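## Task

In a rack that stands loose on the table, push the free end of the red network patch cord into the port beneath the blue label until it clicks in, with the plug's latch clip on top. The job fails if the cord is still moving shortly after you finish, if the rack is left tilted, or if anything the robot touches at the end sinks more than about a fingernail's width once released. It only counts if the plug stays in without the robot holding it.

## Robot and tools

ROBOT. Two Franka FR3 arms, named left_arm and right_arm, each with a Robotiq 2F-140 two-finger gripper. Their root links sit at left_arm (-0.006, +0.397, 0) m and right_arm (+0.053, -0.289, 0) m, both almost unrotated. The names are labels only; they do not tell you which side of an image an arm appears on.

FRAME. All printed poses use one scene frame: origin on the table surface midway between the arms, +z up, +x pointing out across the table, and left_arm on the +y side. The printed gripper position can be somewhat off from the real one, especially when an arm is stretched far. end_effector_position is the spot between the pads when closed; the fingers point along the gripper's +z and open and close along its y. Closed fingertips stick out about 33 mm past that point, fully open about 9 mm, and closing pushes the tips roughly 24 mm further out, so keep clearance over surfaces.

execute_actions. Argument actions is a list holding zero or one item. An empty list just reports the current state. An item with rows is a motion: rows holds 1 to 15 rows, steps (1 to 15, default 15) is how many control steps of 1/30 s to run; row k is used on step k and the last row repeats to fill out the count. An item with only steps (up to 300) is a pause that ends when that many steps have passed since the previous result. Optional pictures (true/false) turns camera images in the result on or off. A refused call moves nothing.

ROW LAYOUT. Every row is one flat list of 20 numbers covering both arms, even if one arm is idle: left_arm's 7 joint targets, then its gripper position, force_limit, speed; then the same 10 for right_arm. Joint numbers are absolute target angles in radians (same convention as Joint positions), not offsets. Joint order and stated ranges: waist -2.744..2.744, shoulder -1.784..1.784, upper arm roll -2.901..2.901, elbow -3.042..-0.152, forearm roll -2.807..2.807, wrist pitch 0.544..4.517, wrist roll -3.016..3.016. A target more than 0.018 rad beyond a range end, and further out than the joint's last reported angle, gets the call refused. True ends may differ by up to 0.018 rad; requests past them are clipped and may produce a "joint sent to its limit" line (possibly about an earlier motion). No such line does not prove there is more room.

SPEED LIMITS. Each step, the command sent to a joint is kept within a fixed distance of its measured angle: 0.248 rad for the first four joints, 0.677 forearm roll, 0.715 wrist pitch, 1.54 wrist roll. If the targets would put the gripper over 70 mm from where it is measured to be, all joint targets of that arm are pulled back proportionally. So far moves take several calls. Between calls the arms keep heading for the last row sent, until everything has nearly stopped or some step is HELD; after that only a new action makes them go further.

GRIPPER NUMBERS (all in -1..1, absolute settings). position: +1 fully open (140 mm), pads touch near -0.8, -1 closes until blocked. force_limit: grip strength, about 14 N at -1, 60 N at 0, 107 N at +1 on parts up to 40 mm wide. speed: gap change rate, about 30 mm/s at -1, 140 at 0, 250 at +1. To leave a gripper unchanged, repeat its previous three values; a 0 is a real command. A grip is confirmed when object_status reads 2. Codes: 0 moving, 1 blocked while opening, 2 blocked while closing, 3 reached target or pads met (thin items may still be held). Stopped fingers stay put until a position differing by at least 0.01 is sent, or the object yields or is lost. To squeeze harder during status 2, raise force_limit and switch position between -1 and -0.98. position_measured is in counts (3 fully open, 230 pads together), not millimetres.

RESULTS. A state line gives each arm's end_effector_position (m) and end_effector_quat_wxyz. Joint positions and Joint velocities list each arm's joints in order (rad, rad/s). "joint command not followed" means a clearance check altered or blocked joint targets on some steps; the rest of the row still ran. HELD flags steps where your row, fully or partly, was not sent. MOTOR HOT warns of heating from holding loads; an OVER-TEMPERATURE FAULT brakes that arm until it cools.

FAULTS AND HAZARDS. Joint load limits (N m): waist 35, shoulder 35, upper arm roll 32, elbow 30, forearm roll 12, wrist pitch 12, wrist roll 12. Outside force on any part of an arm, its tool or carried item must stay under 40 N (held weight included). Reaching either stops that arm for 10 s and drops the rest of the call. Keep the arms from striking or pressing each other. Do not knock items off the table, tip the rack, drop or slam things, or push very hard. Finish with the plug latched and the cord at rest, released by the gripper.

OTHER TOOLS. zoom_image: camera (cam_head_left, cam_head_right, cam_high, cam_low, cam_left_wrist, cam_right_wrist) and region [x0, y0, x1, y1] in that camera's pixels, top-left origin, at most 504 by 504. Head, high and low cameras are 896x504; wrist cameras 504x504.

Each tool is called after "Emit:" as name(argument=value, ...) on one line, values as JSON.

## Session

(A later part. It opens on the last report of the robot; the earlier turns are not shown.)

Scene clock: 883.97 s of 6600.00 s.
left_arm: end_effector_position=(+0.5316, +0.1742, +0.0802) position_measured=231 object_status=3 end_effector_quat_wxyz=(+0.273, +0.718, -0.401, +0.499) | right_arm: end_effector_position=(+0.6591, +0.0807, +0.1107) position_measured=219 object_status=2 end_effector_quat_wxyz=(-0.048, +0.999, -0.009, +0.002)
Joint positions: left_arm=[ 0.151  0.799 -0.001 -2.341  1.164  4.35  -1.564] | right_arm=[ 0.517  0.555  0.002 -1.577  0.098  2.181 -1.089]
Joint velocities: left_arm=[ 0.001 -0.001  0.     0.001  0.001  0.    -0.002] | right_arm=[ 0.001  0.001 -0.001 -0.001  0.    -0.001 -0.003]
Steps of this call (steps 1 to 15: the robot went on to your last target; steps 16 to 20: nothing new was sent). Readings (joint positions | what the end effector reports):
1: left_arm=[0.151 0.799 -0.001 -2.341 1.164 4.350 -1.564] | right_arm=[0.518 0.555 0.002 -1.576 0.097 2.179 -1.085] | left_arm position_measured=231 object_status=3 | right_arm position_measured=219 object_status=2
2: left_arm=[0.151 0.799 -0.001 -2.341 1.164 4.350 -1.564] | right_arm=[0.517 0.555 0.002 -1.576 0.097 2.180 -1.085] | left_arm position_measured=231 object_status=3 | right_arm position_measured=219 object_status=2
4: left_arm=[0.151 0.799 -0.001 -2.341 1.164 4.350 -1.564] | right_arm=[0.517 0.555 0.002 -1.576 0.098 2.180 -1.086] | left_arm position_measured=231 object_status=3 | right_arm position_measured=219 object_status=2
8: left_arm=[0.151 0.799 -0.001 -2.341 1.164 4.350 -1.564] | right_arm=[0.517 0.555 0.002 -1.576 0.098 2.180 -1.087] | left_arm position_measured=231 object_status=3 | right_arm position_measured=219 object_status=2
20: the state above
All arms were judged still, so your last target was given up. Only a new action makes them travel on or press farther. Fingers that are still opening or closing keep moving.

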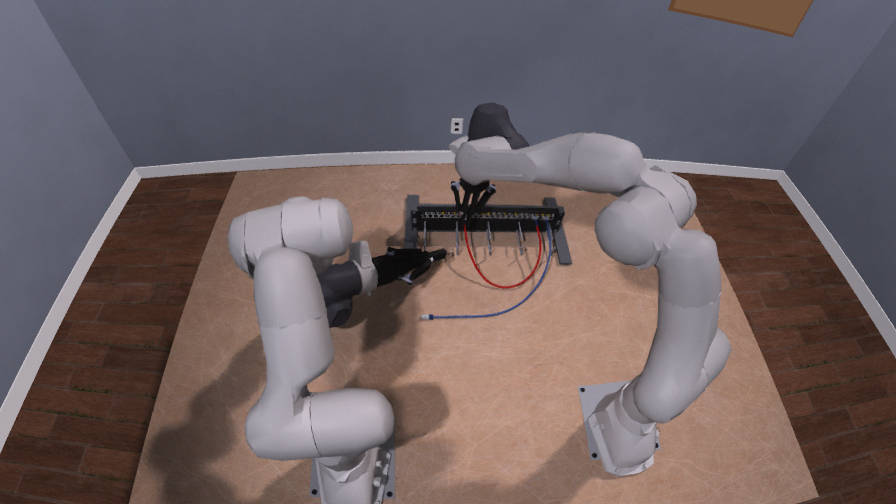

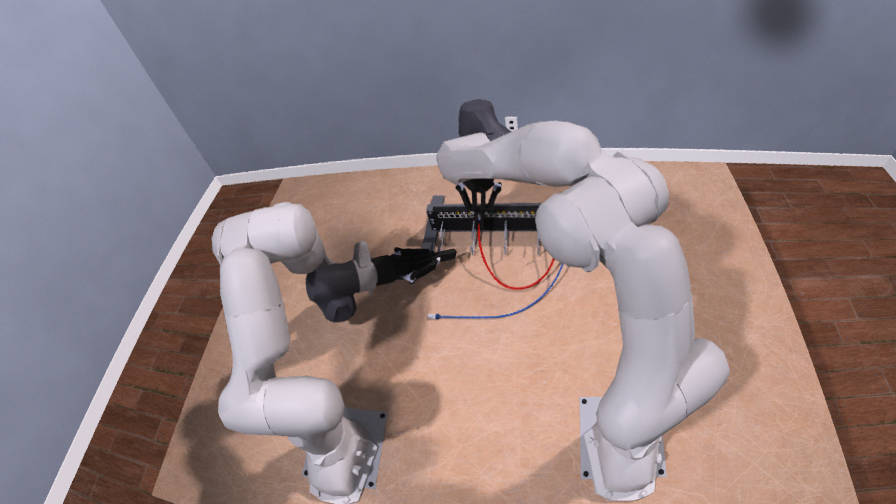

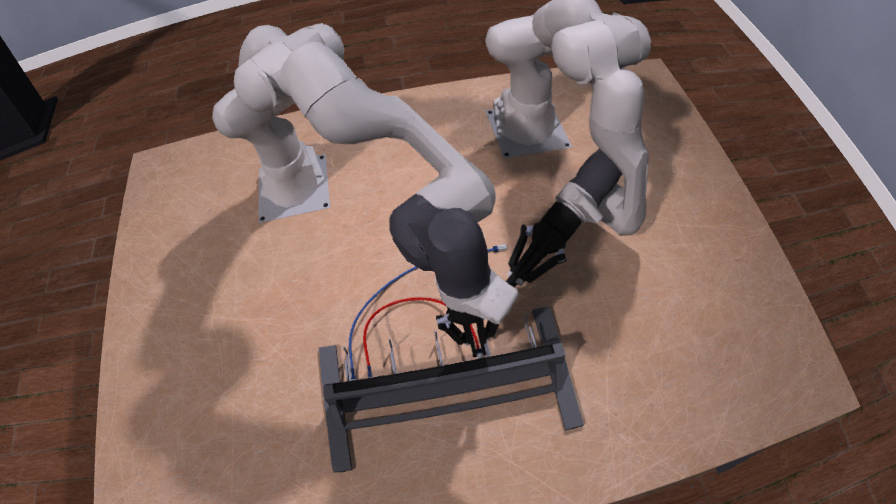

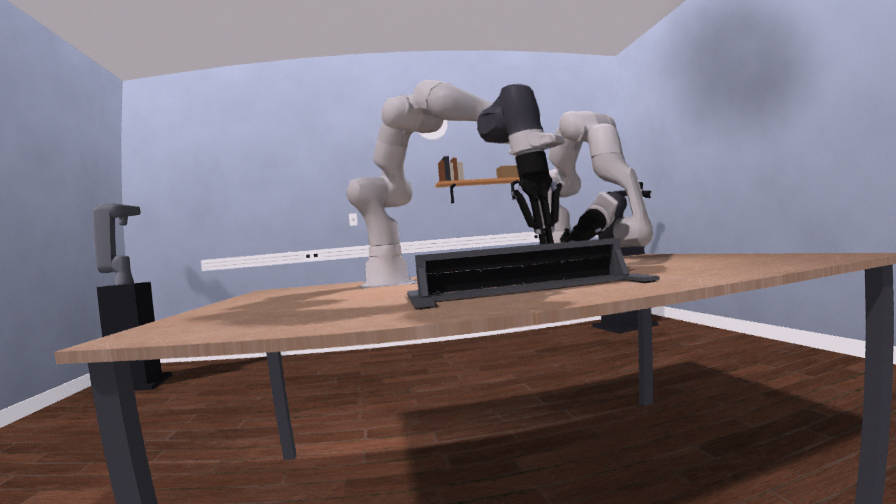

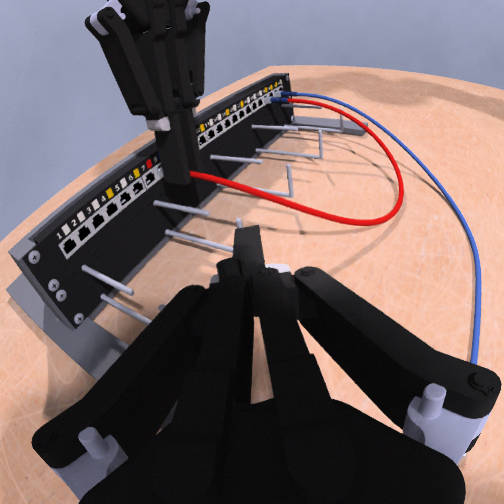

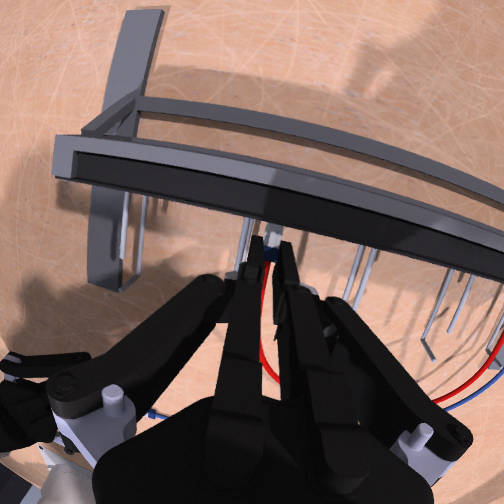

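Emit:
execute_actions(actions=[{"rows":[[0.15,0.80,0,-2.3416,1.16,4.35,-1.571,-1,-0.5,0,0.5104,0.550,-0.003,-1.5735,0.096,2.196,-1.092,-1,0.6,-0.9],[0.15,0.80,0,-2.3416,1.16,4.35,-1.571,-1,-0.5,0,0.5102,0.5503,-0.004,-1.572,0.095,2.199,-1.091,-1,0.6,-0.9],[0.15,0.80,0,-2.3416,1.16,4.35,-1.571,-1,-0.5,0,0.510,0.5507,-0.005,-1.570,0.094,2.202,-1.090,-1,0.6,-0.9],[0.15,0.80,0,-2.3416,1.16,4.35,-1.571,-1,-0.5,0,0.5097,0.551,-0.006,-1.5685,0.093,2.205,-1.090,-1,0.6,-0.9]],"steps":15}], pictures=false)

Scene clock: 893.43 s of 6600.00 s.
left_arm: end_effector_position=(+0.5316, +0.1742, +0.0802) position_measured=231 object_status=3 end_effector_quat_wxyz=(+0.273, +0.718, -0.401, +0.499) | right_arm: end_effector_position=(+0.6612, +0.0807, +0.1108) position_measured=219 object_status=2 end_effector_quat_wxyz=(-0.049, +0.999, -0.010, +0.004)
Joint positions: left_arm=[ 0.151  0.799 -0.001 -2.341  1.164  4.35  -1.564] | right_arm=[ 0.516  0.556  0.001 -1.577  0.098  2.187 -1.089]
Joint velocities: left_arm=[-0.    -0.001  0.     0.001  0.    -0.001  0.   ] | right_arm=[-0.001  0.001 -0.001 -0.001  0.001  0.005  0.   ]
Steps of this call (steps 1 to 90: nothing new was sent; then 5.97 s passed at rest; steps 91 to 105: all 15 steps of this action). Readings (joint positions | what the end effector reports):
91: left_arm=[0.151 0.799 -0.001 -2.341 1.164 4.350 -1.564] | right_arm=[0.517 0.555 0.002 -1.577 0.098 2.181 -1.089] | left_arm position_measured=231 object_status=3 | right_arm position_measured=219 object_status=2
92: left_arm=[0.151 0.799 -0.001 -2.341 1.164 4.350 -1.564] | right_arm=[0.517 0.555 0.002 -1.577 0.098 2.181 -1.089] | left_arm position_measured=231 object_status=3 | right_arm position_measured=219 object_status=2
94: left_arm=[0.151 0.799 -0.001 -2.341 1.164 4.350 -1.564] | right_arm=[0.517 0.555 0.002 -1.577 0.098 2.183 -1.089] | left_arm position_measured=231 object_status=3 | right_arm position_measured=219 object_status=2
98: left_arm=[0.151 0.799 -0.001 -2.341 1.164 4.350 -1.564] | right_arm=[0.516 0.555 0.002 -1.577 0.098 2.185 -1.089] | left_arm position_measured=231 object_status=3 | right_arm position_measured=219 object_status=2
105: the state above

Emit:
execute_actions(actions=[{"rows":[[0.15,0.80,0,-2.3416,1.16,4.35,-1.571,-1,-0.5,0,0.510,0.5526,-0.005,-1.5664,0.0935,2.202,-1.0905,-1,0.6,-0.9],[0.15,0.80,0,-2.3416,1.16,4.35,-1.571,-1,-0.5,0,0.510,0.5541,-0.004,-1.5644,0.094,2.199,-1.091,-1,0.6,-0.9],[0.15,0.80,0,-2.3416,1.16,4.35,-1.571,-1,-0.5,0,0.5098,0.5557,-0.003,-1.5623,0.094,2.197,-1.0915,-1,0.6,-0.9],[0.15,0.80,0,-2.3416,1.16,4.35,-1.571,-1,-0.5,0,0.5096,0.5572,-0.003,-1.5603,0.094,2.1955,-1.092,-1,0.6,-0.9],[0.15,0.80,0,-2.3416,1.16,4.35,-1.571,-1,-0.5,0,0.5094,0.5588,-0.003,-1.5582,0.094,2.194,-1.0925,-1,0.6,-0.9],[0.15,0.80,0,-2.3416,1.16,4.35,-1.571,-1,-0.5,0,0.5091,0.5604,-0.003,-1.5561,0.094,2.1927,-1.093,-1,0.6,-0.9],[0.15,0.80,0,-2.3416,1.16,4.35,-1.571,-1,-0.5,0,0.5089,0.5619,-0.003,-1.5541,0.094,2.1914,-1.0935,-1,0.6,-0.9],[0.15,0.80,0,-2.3416,1.16,4.35,-1.571,-1,-0.5,0,0.5086,0.5635,-0.003,-1.552,0.094,2.190,-1.094,-1,0.6,-0.9],[0.15,0.80,0,-2.3416,1.16,4.35,-1.571,-1,-0.5,0,0.5084,0.565,-0.003,-1.55,0.094,2.189,-1.0945,-1,0.6,-0.9],[0.15,0.80,0,-2.3416,1.16,4.35,-1.571,-1,-0.5,0,0.5081,0.5666,-0.003,-1.5479,0.094,2.1877,-1.095,-1,0.6,-0.9]],"steps":15}], pictures=true)

Emit:
zoom_image(camera="cam_right_wrist", region=[230, 200, 320, 290])

Scene clock: 904.80 s of 6600.00 s.
left_arm: end_effector_position=(+0.5316, +0.1742, +0.0802) position_measured=231 object_status=3 end_effector_quat_wxyz=(+0.273, +0.718, -0.401, +0.499) | right_arm: end_effector_position=(+0.6626, +0.0809, +0.1105) position_measured=219 object_status=2 end_effector_quat_wxyz=(-0.048, +0.999, -0.010, +0.001)
Joint positions: left_arm=[ 0.151  0.799 -0.001 -2.341  1.164  4.35  -1.564] | right_arm=[ 0.515  0.567  0.001 -1.557  0.098  2.172 -1.09 ]
Joint velocities: left_arm=[-0.001 -0.     0.001 -0.001  0.001 -0.    -0.   ] | right_arm=[ 0.001  0.004  0.001  0.009 -0.    -0.01  -0.002]
Steps of this call (steps 1 to 15: the robot went on to your last target; steps 16 to 90: nothing new was sent; then 7.87 s passed at rest; steps 91 to 105: all 15 steps of this action). Readings (joint positions | what the end effector reports):
91: left_arm=[0.151 0.799 -0.001 -2.341 1.164 4.350 -1.564] | right_arm=[0.516 0.556 0.001 -1.577 0.098 2.188 -1.089] | left_arm position_measured=231 object_status=3 | right_arm position_measured=219 object_status=2
92: left_arm=[0.151 0.799 -0.001 -2.341 1.164 4.350 -1.564] | right_arm=[0.516 0.557 0.001 -1.576 0.098 2.188 -1.089] | left_arm position_measured=231 object_status=3 | right_arm position_measured=219 object_status=2
94: left_arm=[0.151 0.799 -0.001 -2.341 1.164 4.350 -1.564] | right_arm=[0.515 0.559 0.001 -1.573 0.098 2.186 -1.089] | left_arm position_measured=231 object_status=3 | right_arm position_measured=219 object_status=2
98: left_arm=[0.151 0.799 -0.001 -2.341 1.164 4.350 -1.564] | right_arm=[0.515 0.563 0.001 -1.565 0.098 2.180 -1.089] | left_arm position_measured=231 object_status=3 | right_arm position_measured=219 object_status=2
105: the state above

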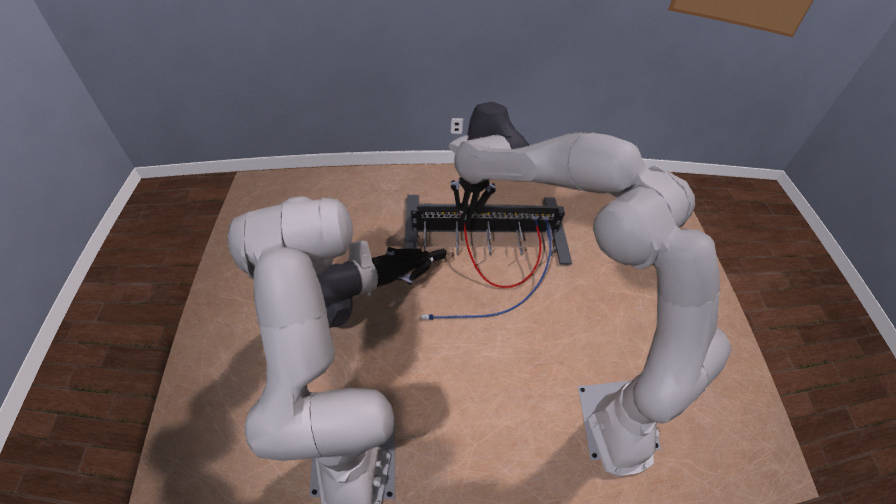

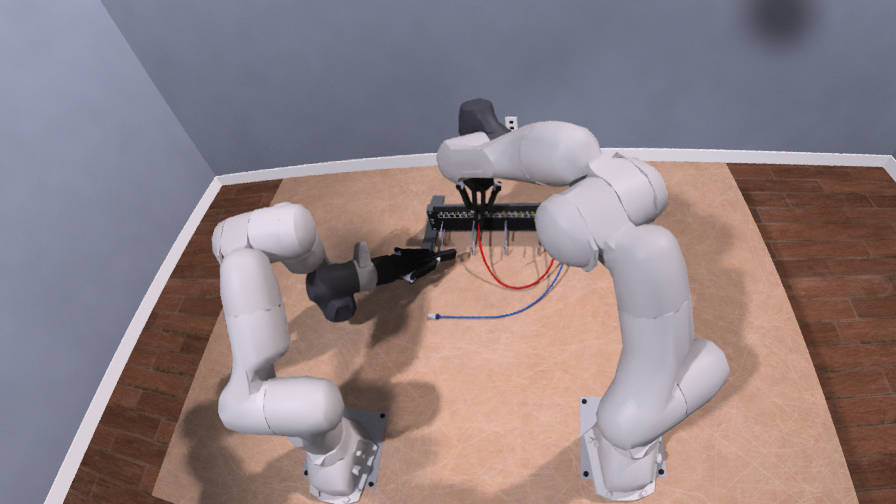

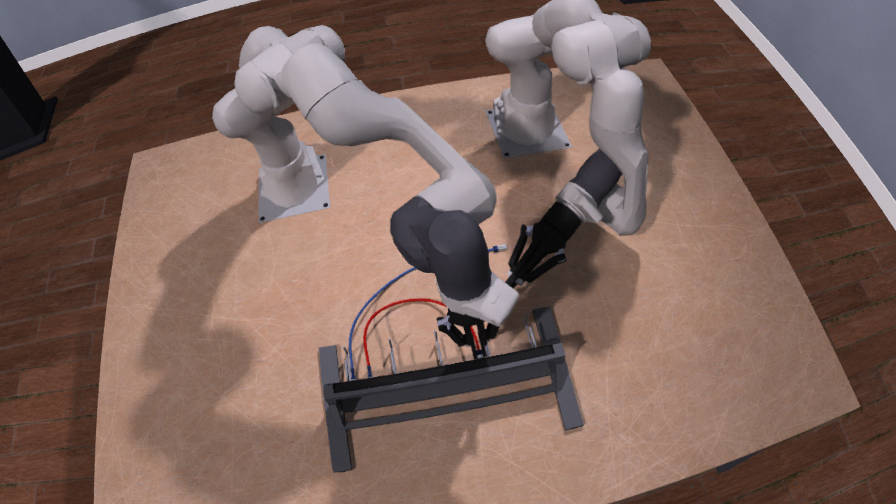

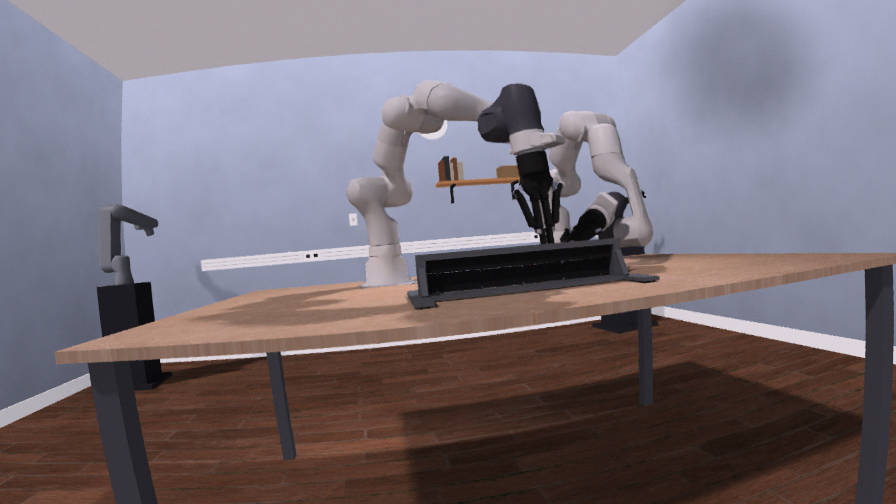

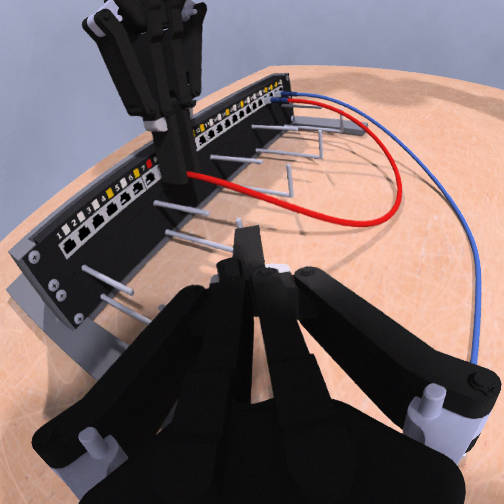

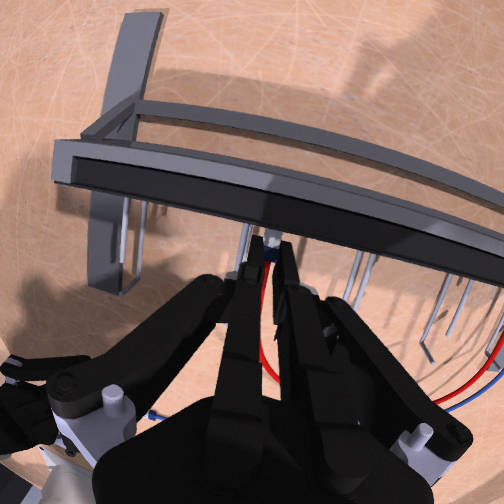

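Region (230, 200, 320, 290) of cam_right_wrist's 504x504 image, scaled by 5.600, with more detail than that image has.

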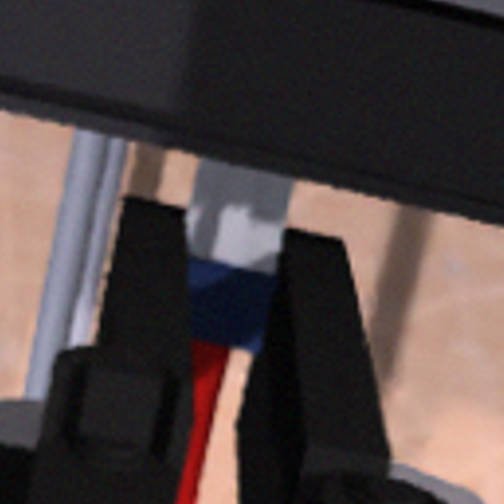

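Emit:
execute_actions(actions=[{"rows":[[0.15,0.80,0,-2.3416,1.16,4.35,-1.571,-1,-0.5,0,0.5075,0.5666,-0.004,-1.5479,0.0935,2.190,-1.095,-1,0.6,-0.9],[0.15,0.80,0,-2.3416,1.16,4.35,-1.571,-1,-0.5,0,0.507,0.5666,-0.005,-1.547,0.093,2.193,-1.095,-1,0.6,-0.9],[0.15,0.80,0,-2.3416,1.16,4.35,-1.571,-1,-0.5,0,0.5065,0.5676,-0.0058,-1.545,0.0925,2.1945,-1.0955,-1,0.6,-0.9],[0.15,0.80,0,-2.3416,1.16,4.35,-1.571,-1,-0.5,0,0.5061,0.5686,-0.0058,-1.543,0.092,2.194,-1.096,-1,0.6,-0.9],[0.15,0.80,0,-2.3416,1.16,4.35,-1.571,-1,-0.5,0,0.5057,0.5696,-0.0058,-1.5409,0.092,2.1933,-1.096,-1,0.6,-0.9],[0.15,0.80,0,-2.3416,1.16,4.35,-1.571,-1,-0.5,0,0.5052,0.5706,-0.0058,-1.5388,0.092,2.1926,-1.0965,-1,0.6,-0.9],[0.15,0.80,0,-2.3416,1.16,4.35,-1.571,-1,-0.5,0,0.5048,0.5716,-0.0058,-1.5367,0.092,2.1918,-1.097,-1,0.6,-0.9],[0.15,0.80,0,-2.3416,1.16,4.35,-1.571,-1,-0.5,0,0.5043,0.5726,-0.0058,-1.5346,0.092,2.1911,-1.097,-1,0.6,-0.9],[0.15,0.80,0,-2.3416,1.16,4.35,-1.571,-1,-0.5,0,0.5039,0.5736,-0.0058,-1.5326,0.092,2.1904,-1.0975,-1,0.6,-0.9],[0.15,0.80,0,-2.3416,1.16,4.35,-1.571,-1,-0.5,0,0.5034,0.5746,-0.0058,-1.5305,0.092,2.1897,-1.098,-1,0.6,-0.9],[0.15,0.80,0,-2.3416,1.16,4.35,-1.571,-1,-0.5,0,0.503,0.5756,-0.0058,-1.5284,0.092,2.189,-1.098,-1,0.6,-0.9],[0.15,0.80,0,-2.3416,1.16,4.35,-1.571,-1,-0.5,0,0.5025,0.5766,-0.0058,-1.5263,0.092,2.1882,-1.098,-1,0.6,-0.9]],"steps":15}], pictures=false)

Emit:
execute_actions(actions=[{"steps":12}], pictures=false)

Scene clock: 916.33 s of 6600.00 s.
left_arm: end_effector_position=(+0.5316, +0.1742, +0.0802) position_measured=231 object_status=3 end_effector_quat_wxyz=(+0.273, +0.718, -0.401, +0.499) | right_arm: end_effector_position=(+0.6636, +0.0811, +0.1104) position_measured=219 object_status=2 end_effector_quat_wxyz=(-0.047, +0.999, -0.009, -0.002)
Joint positions: left_arm=[ 0.151  0.799 -0.001 -2.341  1.164  4.35  -1.564] | right_arm=[ 0.513  0.576  0.002 -1.54   0.098  2.157 -1.092]
Joint velocities: left_arm=[-0.001 -0.     0.001 -0.     0.    -0.001  0.   ] | right_arm=[-0.002  0.009  0.001  0.016 -0.001 -0.017 -0.002]
Steps of this call (steps 1 to 15: the robot went on to your last target; steps 16 to 90: nothing new was sent; then 8.03 s passed at rest; steps 91 to 105: all 15 steps of this action). Readings (joint positions | what the end effector reports):
91: left_arm=[0.151 0.799 -0.001 -2.341 1.164 4.350 -1.564] | right_arm=[0.515 0.567 0.001 -1.556 0.098 2.170 -1.090] | left_arm position_measured=231 object_status=3 | right_arm position_measured=219 object_status=2
92: left_arm=[0.151 0.799 -0.001 -2.341 1.164 4.350 -1.564] | right_arm=[0.515 0.567 0.001 -1.556 0.098 2.170 -1.090] | left_arm position_measured=231 object_status=3 | right_arm position_measured=219 object_status=2
94: left_arm=[0.151 0.799 -0.001 -2.341 1.164 4.350 -1.564] | right_arm=[0.515 0.568 0.001 -1.555 0.098 2.170 -1.090] | left_arm position_measured=231 object_status=3 | right_arm position_measured=219 object_status=2
98: left_arm=[0.151 0.799 -0.001 -2.341 1.164 4.350 -1.564] | right_arm=[0.514 0.571 0.001 -1.550 0.098 2.166 -1.091] | left_arm position_measured=231 object_status=3 | right_arm position_measured=219 object_status=2
105: the state above

Scene clock: 916.73 s of 6600.00 s.
left_arm: end_effector_position=(+0.5316, +0.1742, +0.0802) position_measured=231 object_status=3 end_effector_quat_wxyz=(+0.273, +0.718, -0.401, +0.499) | right_arm: end_effector_position=(+0.6636, +0.0811, +0.1105) position_measured=219 object_status=2 end_effector_quat_wxyz=(-0.046, +0.999, -0.009, -0.003)
Joint positions: left_arm=[ 0.151  0.799 -0.001 -2.341  1.164  4.35  -1.564] | right_arm=[ 0.513  0.577  0.002 -1.539  0.098  2.155 -1.092]
Joint velocities: left_arm=[ 0.001 -0.     0.    -0.    -0.001 -0.     0.   ] | right_arm=[ 0.    -0.001 -0.    -0.001 -0.001 -0.     0.002]
Steps of this call (steps 1 to 12: the robot went on to your last target). Readings (joint positions | what the end effector reports):
1: left_arm=[0.151 0.799 -0.001 -2.341 1.164 4.350 -1.564] | right_arm=[0.513 0.576 0.002 -1.540 0.098 2.156 -1.092] | left_arm position_measured=231 object_status=3 | right_arm position_measured=219 object_status=2
2: left_arm=[0.151 0.799 -0.001 -2.341 1.164 4.350 -1.564] | right_arm=[0.513 0.577 0.002 -1.539 0.098 2.156 -1.092] | left_arm position_measured=231 object_status=3 | right_arm position_measured=219 object_status=2
4: left_arm=[0.151 0.799 -0.001 -2.341 1.164 4.350 -1.564] | right_arm=[0.513 0.577 0.002 -1.539 0.098 2.156 -1.092] | left_arm position_measured=231 object_status=3 | right_arm position_measured=219 object_status=2
8: left_arm=[0.151 0.799 -0.001 -2.341 1.164 4.350 -1.564] | right_arm=[0.513 0.577 0.002 -1.539 0.098 2.155 -1.092] | left_arm position_measured=231 object_status=3 | right_arm position_measured=219 object_status=2
12: the state above

Emit:
execute_actions(actions=[{"rows":[[0.15,0.80,0,-2.3416,1.16,4.35,-1.571,-1,-0.5,0,0.504,0.5735,-0.0055,-1.532,0.093,2.186,-1.098,-1,0.6,-0.9],[0.15,0.80,0,-2.3416,1.16,4.35,-1.571,-1,-0.5,0,0.5055,0.5705,-0.005,-1.538,0.094,2.185,-1.098,-1,0.6,-0.9],[0.15,0.80,0,-2.3416,1.16,4.35,-1.571,-1,-0.5,0,0.5065,0.5675,-0.0045,-1.5435,0.095,2.188,-1.099,-1,0.6,-0.9],[0.15,0.80,0,-2.3416,1.16,4.35,-1.571,-1,-0.5,0,0.5068,0.5644,-0.0045,-1.549,0.096,2.1926,-1.100,-1,0.6,-0.9],[0.15,0.80,0,-2.3416,1.16,4.35,-1.571,-1,-0.5,0,0.5062,0.5634,-0.0045,-1.551,0.0977,2.1945,-1.1015,-1,0.6,-0.9],[0.15,0.80,0,-2.3416,1.16,4.35,-1.571,-1,-0.5,0,0.5056,0.5623,-0.0045,-1.5529,0.0994,2.1964,-1.103,-1,0.6,-0.9],[0.15,0.80,0,-2.3416,1.16,4.35,-1.571,-1,-0.5,0,0.505,0.5613,-0.0045,-1.5549,0.1011,2.1982,-1.1045,-1,0.6,-0.9],[0.15,0.80,0,-2.3416,1.16,4.35,-1.571,-1,-0.5,0,0.5044,0.5602,-0.0045,-1.5568,0.1028,2.2001,-1.106,-1,0.6,-0.9],[0.15,0.80,0,-2.3416,1.16,4.35,-1.571,-1,-0.5,0,0.5038,0.5592,-0.0045,-1.5588,0.1046,2.202,-1.107,-1,0.6,-0.9],[0.15,0.80,0,-2.3416,1.16,4.35,-1.571,-1,-0.5,0,0.5031,0.5581,-0.0045,-1.5607,0.1063,2.2039,-1.108,-1,0.6,-0.9],[0.15,0.80,0,-2.3416,1.16,4.35,-1.571,-1,-0.5,0,0.5025,0.5571,-0.0045,-1.5627,0.108,2.2057,-1.109,-1,0.6,-0.9],[0.15,0.80,0,-2.3416,1.16,4.35,-1.571,-1,-0.5,0,0.5019,0.556,-0.0045,-1.5646,0.1097,2.2076,-1.109,-1,0.6,-0.9]],"steps":15}], pictures=false)

Emit:
execute_actions(actions=[{"steps":15}], pictures=false)

Scene clock: 932.60 s of 6600.00 s.
left_arm: end_effector_position=(+0.5316, +0.1742, +0.0802) position_measured=231 object_status=3 end_effector_quat_wxyz=(+0.273, +0.718, -0.401, +0.499) | right_arm: end_effector_position=(+0.6633, +0.0806, +0.1105) position_measured=219 object_status=2 end_effector_quat_wxyz=(-0.054, +0.999, -0.010, +0.002)
Joint positions: left_arm=[ 0.151  0.799 -0.001 -2.341  1.164  4.35  -1.564] | right_arm=[ 0.51   0.562  0.002 -1.567  0.11   2.183 -1.101]
Joint velocities: left_arm=[-0.001  0.001 -0.     0.001 -0.001 -0.001  0.   ] | right_arm=[-0.005 -0.007 -0.001 -0.018  0.017  0.021 -0.016]
Steps of this call (steps 1 to 15: the robot went on to your last target; steps 16 to 90: nothing new was sent; then 12.37 s passed at rest; steps 91 to 105: all 15 steps of this action). Readings (joint positions | what the end effector reports):
91: left_arm=[0.151 0.799 -0.001 -2.341 1.164 4.350 -1.564] | right_arm=[0.513 0.577 0.002 -1.538 0.098 2.155 -1.093] | left_arm position_measured=231 object_status=3 | right_arm position_measured=219 object_status=2
92: left_arm=[0.151 0.799 -0.001 -2.341 1.164 4.350 -1.564] | right_arm=[0.513 0.576 0.002 -1.540 0.098 2.156 -1.093] | left_arm position_measured=231 object_status=3 | right_arm position_measured=219 object_status=2
94: left_arm=[0.151 0.799 -0.001 -2.341 1.164 4.350 -1.564] | right_arm=[0.513 0.573 0.002 -1.545 0.099 2.160 -1.093] | left_arm position_measured=231 object_status=3 | right_arm position_measured=219 object_status=2
98: left_arm=[0.151 0.799 -0.001 -2.341 1.164 4.350 -1.564] | right_arm=[0.513 0.568 0.002 -1.555 0.102 2.171 -1.096] | left_arm position_measured=231 object_status=3 | right_arm position_measured=219 object_status=2
105: the state above

Scene clock: 933.10 s of 6600.00 s.
left_arm: end_effector_position=(+0.5316, +0.1742, +0.0802) position_measured=231 object_status=3 end_effector_quat_wxyz=(+0.273, +0.718, -0.401, +0.499) | right_arm: end_effector_position=(+0.6638, +0.0805, +0.1104) position_measured=219 object_status=2 end_effector_quat_wxyz=(-0.055, +0.998, -0.009, +0.002)
Joint positions: left_arm=[ 0.151  0.799 -0.001 -2.341  1.164  4.35  -1.564] | right_arm=[ 0.51   0.562  0.002 -1.569  0.112  2.186 -1.104]
Joint velocities: left_arm=[-0.    -0.    -0.    -0.     0.001  0.    -0.001] | right_arm=[ 0.001  0.     0.001 -0.     0.001  0.001 -0.003]
Steps of this call (steps 1 to 15: the robot went on to your last target). Readings (joint positions | what the end effector reports):
1: left_arm=[0.151 0.799 -0.001 -2.341 1.164 4.350 -1.564] | right_arm=[0.510 0.562 0.002 -1.568 0.111 2.183 -1.101] | left_arm position_measured=231 object_status=3 | right_arm position_measured=219 object_status=2
2: left_arm=[0.151 0.799 -0.001 -2.341 1.164 4.350 -1.564] | right_arm=[0.510 0.562 0.002 -1.568 0.111 2.184 -1.101] | left_arm position_measured=231 object_status=3 | right_arm position_measured=219 object_status=2
4: left_arm=[0.151 0.799 -0.001 -2.341 1.164 4.350 -1.564] | right_arm=[0.510 0.562 0.002 -1.568 0.112 2.184 -1.102] | left_arm position_measured=231 object_status=3 | right_arm position_measured=219 object_status=2
8: left_arm=[0.151 0.799 -0.001 -2.341 1.164 4.350 -1.564] | right_arm=[0.510 0.562 0.002 -1.569 0.112 2.185 -1.103] | left_arm position_measured=231 object_status=3 | right_arm position_measured=219 object_status=2
15: the state above
All arms were judged still, so your last target was given up. Only a new action makes them travel on or press farther. Fingers that are still opening or closing keep moving.

Emit:
execute_actions(actions=[{"rows":[[0.15,0.80,0,-2.3416,1.16,4.35,-1.571,-1,-0.5,0,0.503,0.5575,-0.0045,-1.5646,0.109,2.2076,-1.109,-1,0.6,-0.9],[0.15,0.80,0,-2.3416,1.16,4.35,-1.571,-1,-0.5,0,0.5028,0.5572,-0.0045,-1.5655,0.109,2.2095,-1.109,-1,0.6,-0.9],[0.15,0.80,0,-2.3416,1.16,4.35,-1.571,-1,-0.5,0,0.5027,0.5568,-0.0045,-1.5664,0.109,2.2113,-1.109,-1,0.6,-0.9],[0.15,0.80,0,-2.3416,1.16,4.35,-1.571,-1,-0.5,0,0.5025,0.5565,-0.0045,-1.5673,0.109,2.2132,-1.109,-1,0.6,-0.9],[0.15,0.80,0,-2.3416,1.16,4.35,-1.571,-1,-0.5,0,0.5023,0.5561,-0.0045,-1.5682,0.109,2.2151,-1.109,-1,0.6,-0.9],[0.15,0.80,0,-2.3416,1.16,4.35,-1.571,-1,-0.5,0,0.5022,0.5558,-0.0045,-1.5692,0.109,2.2169,-1.109,-1,0.6,-0.9],[0.15,0.80,0,-2.3416,1.16,4.35,-1.571,-1,-0.5,0,0.502,0.5554,-0.0045,-1.5701,0.109,2.2188,-1.109,-1,0.6,-0.9],[0.15,0.80,0,-2.3416,1.16,4.35,-1.571,-1,-0.5,0,0.5018,0.5551,-0.0045,-1.571,0.109,2.2207,-1.109,-1,0.6,-0.9],[0.15,0.80,0,-2.3416,1.16,4.35,-1.571,-1,-0.5,0,0.5017,0.5547,-0.0045,-1.5719,0.109,2.2225,-1.109,-1,0.6,-0.9],[0.15,0.80,0,-2.3416,1.16,4.35,-1.571,-1,-0.5,0,0.5015,0.5544,-0.0045,-1.5728,0.109,2.2244,-1.109,-1,0.6,-0.9]],"steps":15}], pictures=false)

Emit:
execute_actions(actions=[{"steps":12}], pictures=false)

Scene clock: 954.70 s of 6600.00 s.
left_arm: end_effector_position=(+0.5316, +0.1742, +0.0802) position_measured=231 object_status=3 end_effector_quat_wxyz=(+0.273, +0.718, -0.401, +0.499) | right_arm: end_effector_position=(+0.6651, +0.0804, +0.1101) position_measured=219 object_status=2 end_effector_quat_wxyz=(-0.056, +0.998, -0.010, +0.006)
Joint positions: left_arm=[ 0.151  0.799 -0.001 -2.341  1.164  4.35  -1.564] | right_arm=[ 0.509  0.559  0.002 -1.577  0.112  2.199 -1.105]
Joint velocities: left_arm=[-0.    -0.    -0.001  0.    -0.    -0.001 -0.001] | right_arm=[ 0.001 -0.003  0.    -0.005  0.     0.008  0.001]
Steps of this call (steps 1 to 90: nothing new was sent; then 18.10 s passed at rest; steps 91 to 105: all 15 steps of this action). Readings (joint positions | what the end effector reports):
91: left_arm=[0.151 0.799 -0.001 -2.341 1.164 4.350 -1.564] | right_arm=[0.509 0.562 0.002 -1.569 0.112 2.186 -1.105] | left_arm position_measured=231 object_status=3 | right_arm position_measured=219 object_status=2
92: left_arm=[0.151 0.799 -0.001 -2.341 1.164 4.350 -1.564] | right_arm=[0.509 0.562 0.002 -1.569 0.112 2.186 -1.105] | left_arm position_measured=231 object_status=3 | right_arm position_measured=219 object_status=2
94: left_arm=[0.151 0.799 -0.001 -2.341 1.164 4.350 -1.564] | right_arm=[0.509 0.561 0.002 -1.570 0.112 2.187 -1.105] | left_arm position_measured=231 object_status=3 | right_arm position_measured=219 object_status=2
98: left_arm=[0.151 0.799 -0.001 -2.341 1.164 4.350 -1.564] | right_arm=[0.509 0.560 0.002 -1.573 0.112 2.192 -1.105] | left_arm position_measured=231 object_status=3 | right_arm position_measured=219 object_status=2
105: the state above

Scene clock: 955.10 s of 6600.00 s.
left_arm: end_effector_position=(+0.5316, +0.1742, +0.0802) position_measured=231 object_status=3 end_effector_quat_wxyz=(+0.273, +0.718, -0.401, +0.499) | right_arm: end_effector_position=(+0.6651, +0.0804, +0.1101) position_measured=219 object_status=2 end_effector_quat_wxyz=(-0.056, +0.998, -0.010, +0.006)
Joint positions: left_arm=[ 0.151  0.799 -0.001 -2.341  1.164  4.35  -1.564] | right_arm=[ 0.509  0.559  0.002 -1.577  0.112  2.199 -1.105]
Joint velocities: left_arm=[-0.     0.001  0.    -0.001 -0.001  0.001 -0.001] | right_arm=[-0.002  0.     0.001 -0.001  0.     0.001  0.001]
Steps of this call (steps 1 to 12: the robot went on to your last target). Readings (joint positions | what the end effector reports):
1: left_arm=[0.151 0.799 -0.001 -2.341 1.164 4.350 -1.564] | right_arm=[0.509 0.559 0.002 -1.577 0.112 2.199 -1.105] | left_arm position_measured=231 object_status=3 | right_arm position_measured=219 object_status=2
2: left_arm=[0.151 0.799 -0.001 -2.341 1.164 4.350 -1.564] | right_arm=[0.509 0.559 0.002 -1.577 0.112 2.199 -1.105] | left_arm position_measured=231 object_status=3 | right_arm position_measured=219 object_status=2
4: left_arm=[0.151 0.799 -0.001 -2.341 1.164 4.350 -1.564] | right_arm=[0.509 0.559 0.002 -1.577 0.112 2.199 -1.105] | left_arm position_measured=231 object_status=3 | right_arm position_measured=219 object_status=2
8: left_arm=[0.151 0.799 -0.001 -2.341 1.164 4.350 -1.564] | right_arm=[0.509 0.559 0.002 -1.577 0.112 2.199 -1.105] | left_arm position_measured=231 object_status=3 | right_arm position_measured=219 object_status=2
12: the state above

Emit:
execute_actions(actions=[{"rows":[[0.15,0.80,0,-2.3416,1.16,4.35,-1.571,-1,-0.5,0,0.5012,0.5552,-0.0048,-1.5709,0.1087,2.2255,-1.109,-1,0.6,-0.9],[0.15,0.80,0,-2.3416,1.16,4.35,-1.571,-1,-0.5,0,0.5008,0.5561,-0.005,-1.5689,0.1084,2.2265,-1.109,-1,0.6,-0.9],[0.15,0.80,0,-2.3416,1.16,4.35,-1.571,-1,-0.5,0,0.5005,0.5569,-0.0053,-1.567,0.1081,2.2275,-1.109,-1,0.6,-0.9],[0.15,0.80,0,-2.3416,1.16,4.35,-1.571,-1,-0.5,0,0.5001,0.5577,-0.0055,-1.565,0.1078,2.228,-1.109,-1,0.6,-0.9],[0.15,0.80,0,-2.3416,1.16,4.35,-1.571,-1,-0.5,0,0.4998,0.5586,-0.0058,-1.5631,0.1075,2.228,-1.110,-1,0.6,-0.9],[0.15,0.80,0,-2.3416,1.16,4.35,-1.571,-1,-0.5,0,0.4994,0.5594,-0.006,-1.5612,0.1072,2.228,-1.110,-1,0.6,-0.9],[0.15,0.80,0,-2.3416,1.16,4.35,-1.571,-1,-0.5,0,0.4991,0.5602,-0.0063,-1.5592,0.1069,2.2275,-1.110,-1,0.6,-0.9],[0.15,0.80,0,-2.3416,1.16,4.35,-1.571,-1,-0.5,0,0.4987,0.561,-0.0065,-1.5573,0.1066,2.227,-1.110,-1,0.6,-0.9],[0.15,0.80,0,-2.3416,1.16,4.35,-1.571,-1,-0.5,0,0.4984,0.5619,-0.0068,-1.5553,0.1063,2.227,-1.110,-1,0.6,-0.9],[0.15,0.80,0,-2.3416,1.16,4.35,-1.571,-1,-0.5,0,0.498,0.5627,-0.007,-1.5534,0.106,2.2265,-1.110,-1,0.6,-0.9]],"steps":15}], pictures=false)

Emit:
execute_actions(actions=[{"steps":10}], pictures=false)

Scene clock: 967.30 s of 6600.00 s.
left_arm: end_effector_position=(+0.5316, +0.1742, +0.0802) position_measured=231 object_status=3 end_effector_quat_wxyz=(+0.273, +0.718, -0.401, +0.499) | right_arm: end_effector_position=(+0.6671, +0.0804, +0.1104) position_measured=219 object_status=2 end_effector_quat_wxyz=(-0.056, +0.998, -0.010, +0.006)
Joint positions: left_arm=[ 0.151  0.799 -0.001 -2.341  1.164  4.35  -1.564] | right_arm=[ 0.507  0.564  0.002 -1.567  0.112  2.194 -1.105]
Joint velocities: left_arm=[ 0.001  0.    -0.    -0.001  0.    -0.     0.001] | right_arm=[ 0.001  0.004 -0.     0.006 -0.001 -0.006 -0.   ]
Steps of this call (steps 1 to 15: the robot went on to your last target; steps 16 to 90: nothing new was sent; then 8.70 s passed at rest; steps 91 to 105: all 15 steps of this action). Readings (joint positions | what the end effector reports):
91: left_arm=[0.151 0.799 -0.001 -2.341 1.164 4.350 -1.564] | right_arm=[0.509 0.559 0.002 -1.577 0.112 2.200 -1.105] | left_arm position_measured=231 object_status=3 | right_arm position_measured=219 object_status=2
92: left_arm=[0.151 0.799 -0.001 -2.341 1.164 4.350 -1.564] | right_arm=[0.509 0.559 0.002 -1.577 0.112 2.200 -1.105] | left_arm position_measured=231 object_status=3 | right_arm position_measured=219 object_status=2
94: left_arm=[0.151 0.799 -0.001 -2.341 1.164 4.350 -1.564] | right_arm=[0.508 0.559 0.002 -1.576 0.112 2.201 -1.105] | left_arm position_measured=231 object_status=3 | right_arm position_measured=219 object_status=2
98: left_arm=[0.151 0.799 -0.001 -2.341 1.164 4.350 -1.564] | right_arm=[0.508 0.561 0.002 -1.573 0.112 2.200 -1.105] | left_arm position_measured=231 object_status=3 | right_arm position_measured=219 object_status=2
105: the state above

Scene clock: 967.63 s of 6600.00 s.
left_arm: end_effector_position=(+0.5316, +0.1742, +0.0802) position_measured=231 object_status=3 end_effector_quat_wxyz=(+0.273, +0.718, -0.401, +0.499) | right_arm: end_effector_position=(+0.6671, +0.0804, +0.1104) position_measured=219 object_status=2 end_effector_quat_wxyz=(-0.056, +0.998, -0.010, +0.005)
Joint positions: left_arm=[ 0.151  0.799 -0.001 -2.341  1.164  4.35  -1.564] | right_arm=[ 0.507  0.564  0.002 -1.567  0.112  2.193 -1.105]
Joint velocities: left_arm=[ 0.    -0.001  0.001 -0.001 -0.     0.001  0.001] | right_arm=[-0.     0.002 -0.001  0.001 -0.    -0.001 -0.001]
Steps of this call (steps 1 to 10: the robot went on to your last target). Readings (joint positions | what the end effector reports):
1: left_arm=[0.151 0.799 -0.001 -2.341 1.164 4.350 -1.564] | right_arm=[0.507 0.564 0.002 -1.567 0.112 2.194 -1.105] | left_arm position_measured=231 object_status=3 | right_arm position_measured=219 object_status=2
2: left_arm=[0.151 0.799 -0.001 -2.341 1.164 4.350 -1.564] | right_arm=[0.507 0.564 0.002 -1.567 0.112 2.194 -1.105] | left_arm position_measured=231 object_status=3 | right_arm position_measured=219 object_status=2
4: left_arm=[0.151 0.799 -0.001 -2.341 1.164 4.350 -1.564] | right_arm=[0.507 0.564 0.002 -1.567 0.112 2.194 -1.105] | left_arm position_measured=231 object_status=3 | right_arm position_measured=219 object_status=2
8: left_arm=[0.151 0.799 -0.001 -2.341 1.164 4.350 -1.564] | right_arm=[0.507 0.564 0.002 -1.567 0.112 2.193 -1.105] | left_arm position_measured=231 object_status=3 | right_arm position_measured=219 object_status=2
10: the state above

Emit:
execute_actions(actions=[])

Emit:
zoom_image(camera="cam_right_wrist", region=[230, 200, 320, 290])

Scene clock: 970.07 s of 6600.00 s.
left_arm: end_effector_position=(+0.5316, +0.1742, +0.0802) position_measured=231 object_status=3 end_effector_quat_wxyz=(+0.273, +0.718, -0.401, +0.499) | right_arm: end_effector_position=(+0.6671, +0.0804, +0.1104) position_measured=219 object_status=2 end_effector_quat_wxyz=(-0.056, +0.998, -0.010, +0.005)
Joint positions: left_arm=[ 0.151  0.799 -0.001 -2.341  1.164  4.35  -1.564] | right_arm=[ 0.507  0.565  0.002 -1.566  0.112  2.193 -1.105]
Joint velocities: left_arm=[ 0.002 -0.001 -0.     0.     0.001 -0.001  0.001] | right_arm=[ 0.001 -0.001 -0.     0.    -0.    -0.001 -0.001]
Steps of this call (steps 1 to 15: the robot went on to your last target; steps 16 to 73: nothing new was sent). Readings (joint positions | what the end effector reports):
1: left_arm=[0.151 0.799 -0.001 -2.341 1.164 4.350 -1.564] | right_arm=[0.507 0.565 0.002 -1.567 0.112 2.193 -1.105] | left_arm position_measured=231 object_status=3 | right_arm position_measured=219 object_status=2
2: left_arm=[0.151 0.799 -0.001 -2.341 1.164 4.350 -1.564] | right_arm=[0.507 0.565 0.002 -1.567 0.112 2.193 -1.105] | left_arm position_measured=231 object_status=3 | right_arm position_measured=219 object_status=2
4: left_arm=[0.151 0.799 -0.001 -2.341 1.164 4.350 -1.564] | right_arm=[0.507 0.565 0.002 -1.566 0.112 2.193 -1.105] | left_arm position_measured=231 object_status=3 | right_arm position_measured=219 object_status=2
8: left_arm=[0.151 0.799 -0.001 -2.341 1.164 4.350 -1.564] | right_arm=[0.507 0.565 0.002 -1.566 0.112 2.193 -1.105] | left_arm position_measured=231 object_status=3 | right_arm position_measured=219 object_status=2
73: the state above
All arms were judged still, so your last target was given up. Only a new action makes them travel on or press farther. Fingers that are still opening or closing keep moving.

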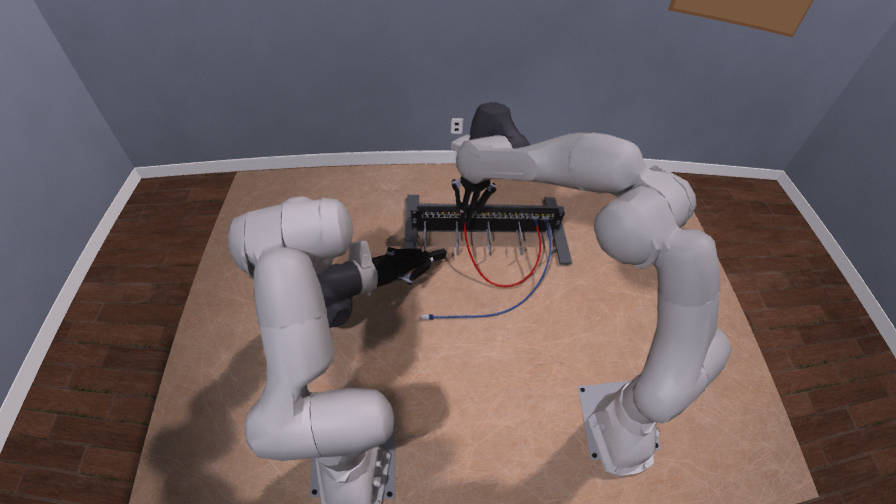

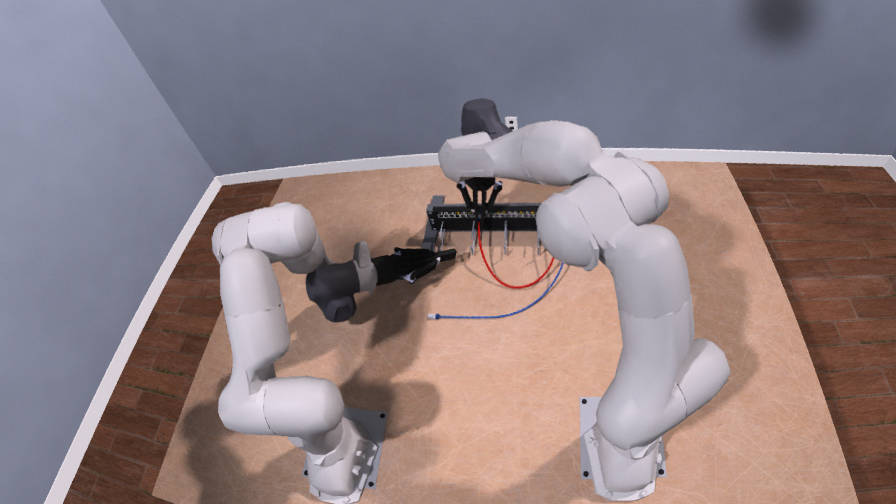

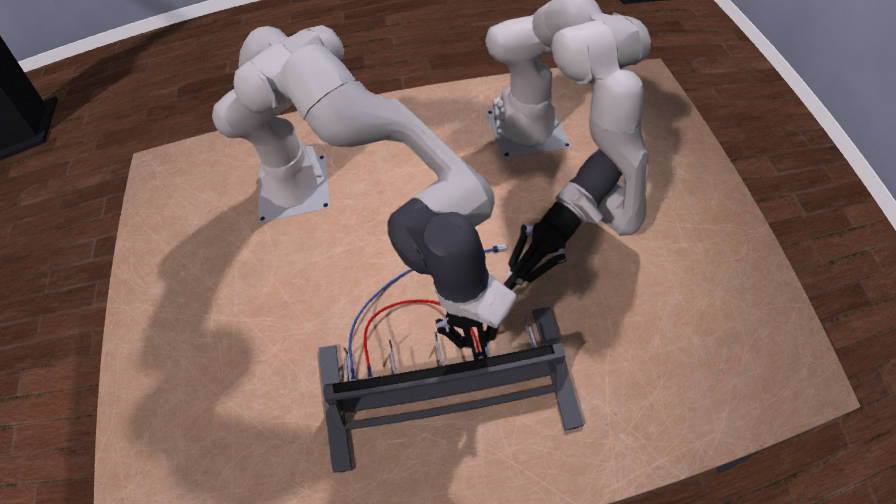

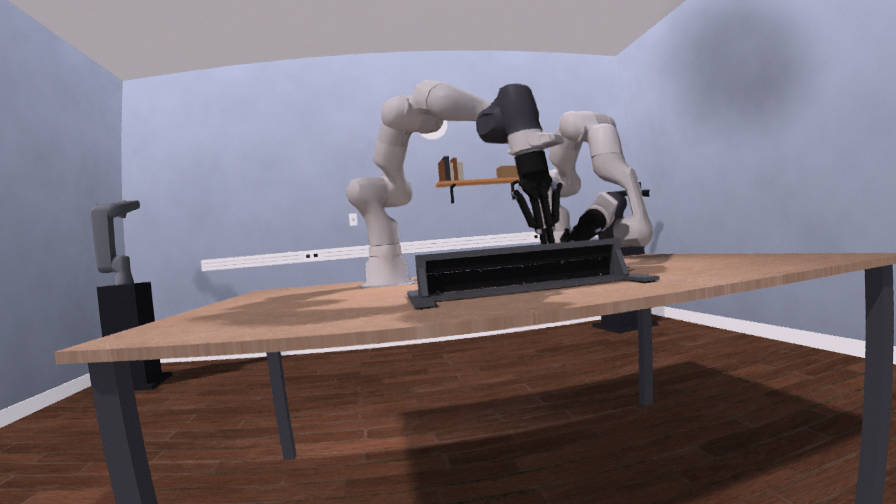

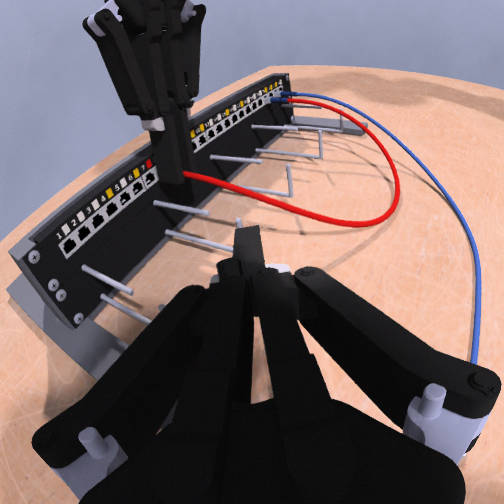

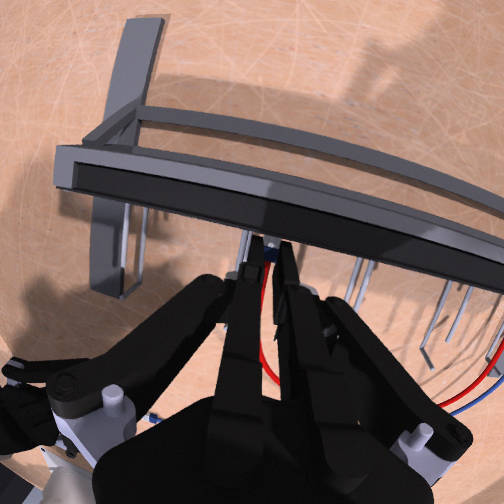

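Region (230, 200, 320, 290) of cam_right_wrist's 504x504 image, scaled by 5.600, with more detail than that image has.

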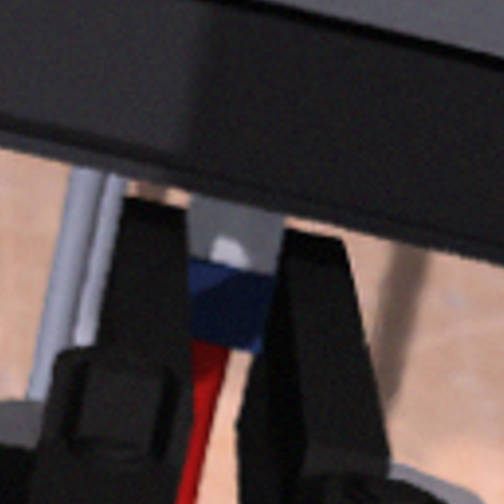

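Emit:
execute_actions(actions=[{"rows":[[0.15,0.80,0,-2.3416,1.16,4.35,-1.571,-1,-0.5,0,0.4975,0.5625,-0.0073,-1.5535,0.1065,2.228,-1.111,-1,0.6,-0.9],[0.15,0.80,0,-2.3416,1.16,4.35,-1.571,-1,-0.5,0,0.497,0.5623,-0.0076,-1.5536,0.107,2.2295,-1.112,-1,0.6,-0.9],[0.15,0.80,0,-2.3416,1.16,4.35,-1.571,-1,-0.5,0,0.4965,0.5621,-0.0079,-1.5537,0.1075,2.231,-1.113,-1,0.6,-0.9],[0.15,0.80,0,-2.3416,1.16,4.35,-1.571,-1,-0.5,0,0.496,0.5619,-0.0082,-1.5538,0.108,2.2325,-1.114,-1,0.6,-0.9],[0.15,0.80,0,-2.3416,1.16,4.35,-1.571,-1,-0.5,0,0.4955,0.5617,-0.0085,-1.5539,0.1085,2.234,-1.115,-1,0.6,-0.9],[0.15,0.80,0,-2.3416,1.16,4.35,-1.571,-1,-0.5,0,0.495,0.5615,-0.0088,-1.554,0.109,2.2355,-1.116,-1,0.6,-0.9],[0.15,0.80,0,-2.3416,1.16,4.35,-1.571,-1,-0.5,0,0.4945,0.5615,-0.009,-1.554,0.1095,2.237,-1.116,-1,0.6,-0.9],[0.15,0.80,0,-2.3416,1.16,4.35,-1.571,-1,-0.5,0,0.494,0.5615,-0.009,-1.554,0.110,2.238,-1.116,-1,0.6,-0.9]],"steps":15}], pictures=false)

Emit:
zoom_image(camera="cam_left_wrist", region=[255, 75, 305, 125])

Scene clock: 977.97 s of 6600.00 s.
left_arm: end_effector_position=(+0.5316, +0.1742, +0.0802) position_measured=231 object_status=3 end_effector_quat_wxyz=(+0.273, +0.718, -0.401, +0.499) | right_arm: end_effector_position=(+0.6704, +0.0802, +0.1103) position_measured=219 object_status=2 end_effector_quat_wxyz=(-0.059, +0.998, -0.010, +0.009)
Joint positions: left_arm=[ 0.151  0.799 -0.001 -2.341  1.164  4.35  -1.564] | right_arm=[ 0.505  0.566  0.002 -1.566  0.114  2.203 -1.109]
Joint velocities: left_arm=[-0.001 -0.001  0.     0.002 -0.001  0.001 -0.001] | right_arm=[-0.003  0.002  0.001  0.002  0.     0.01  -0.003]
Steps of this call (steps 1 to 90: nothing new was sent; then 4.40 s passed at rest; steps 91 to 105: all 15 steps of this action). Readings (joint positions | what the end effector reports):
91: left_arm=[0.151 0.799 -0.001 -2.341 1.164 4.350 -1.564] | right_arm=[0.507 0.565 0.002 -1.566 0.112 2.193 -1.105] | left_arm position_measured=231 object_status=3 | right_arm position_measured=219 object_status=2
92: left_arm=[0.151 0.799 -0.001 -2.341 1.164 4.350 -1.564] | right_arm=[0.507 0.565 0.002 -1.566 0.112 2.193 -1.105] | left_arm position_measured=231 object_status=3 | right_arm position_measured=219 object_status=2
94: left_arm=[0.151 0.799 -0.001 -2.341 1.164 4.350 -1.564] | right_arm=[0.507 0.565 0.002 -1.566 0.112 2.193 -1.106] | left_arm position_measured=231 object_status=3 | right_arm position_measured=219 object_status=2
98: left_arm=[0.151 0.799 -0.001 -2.341 1.164 4.350 -1.564] | right_arm=[0.506 0.565 0.002 -1.566 0.113 2.197 -1.107] | left_arm position_measured=231 object_status=3 | right_arm position_measured=219 object_status=2
105: the state above

Region (255, 75, 305, 125) of cam_left_wrist's 504x504 image, scaled by 10.080, with more detail than that image has.

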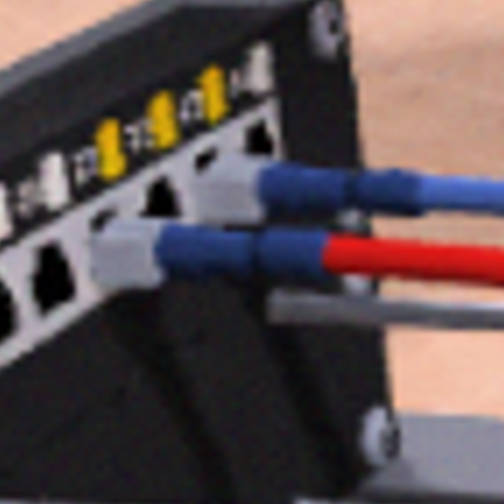

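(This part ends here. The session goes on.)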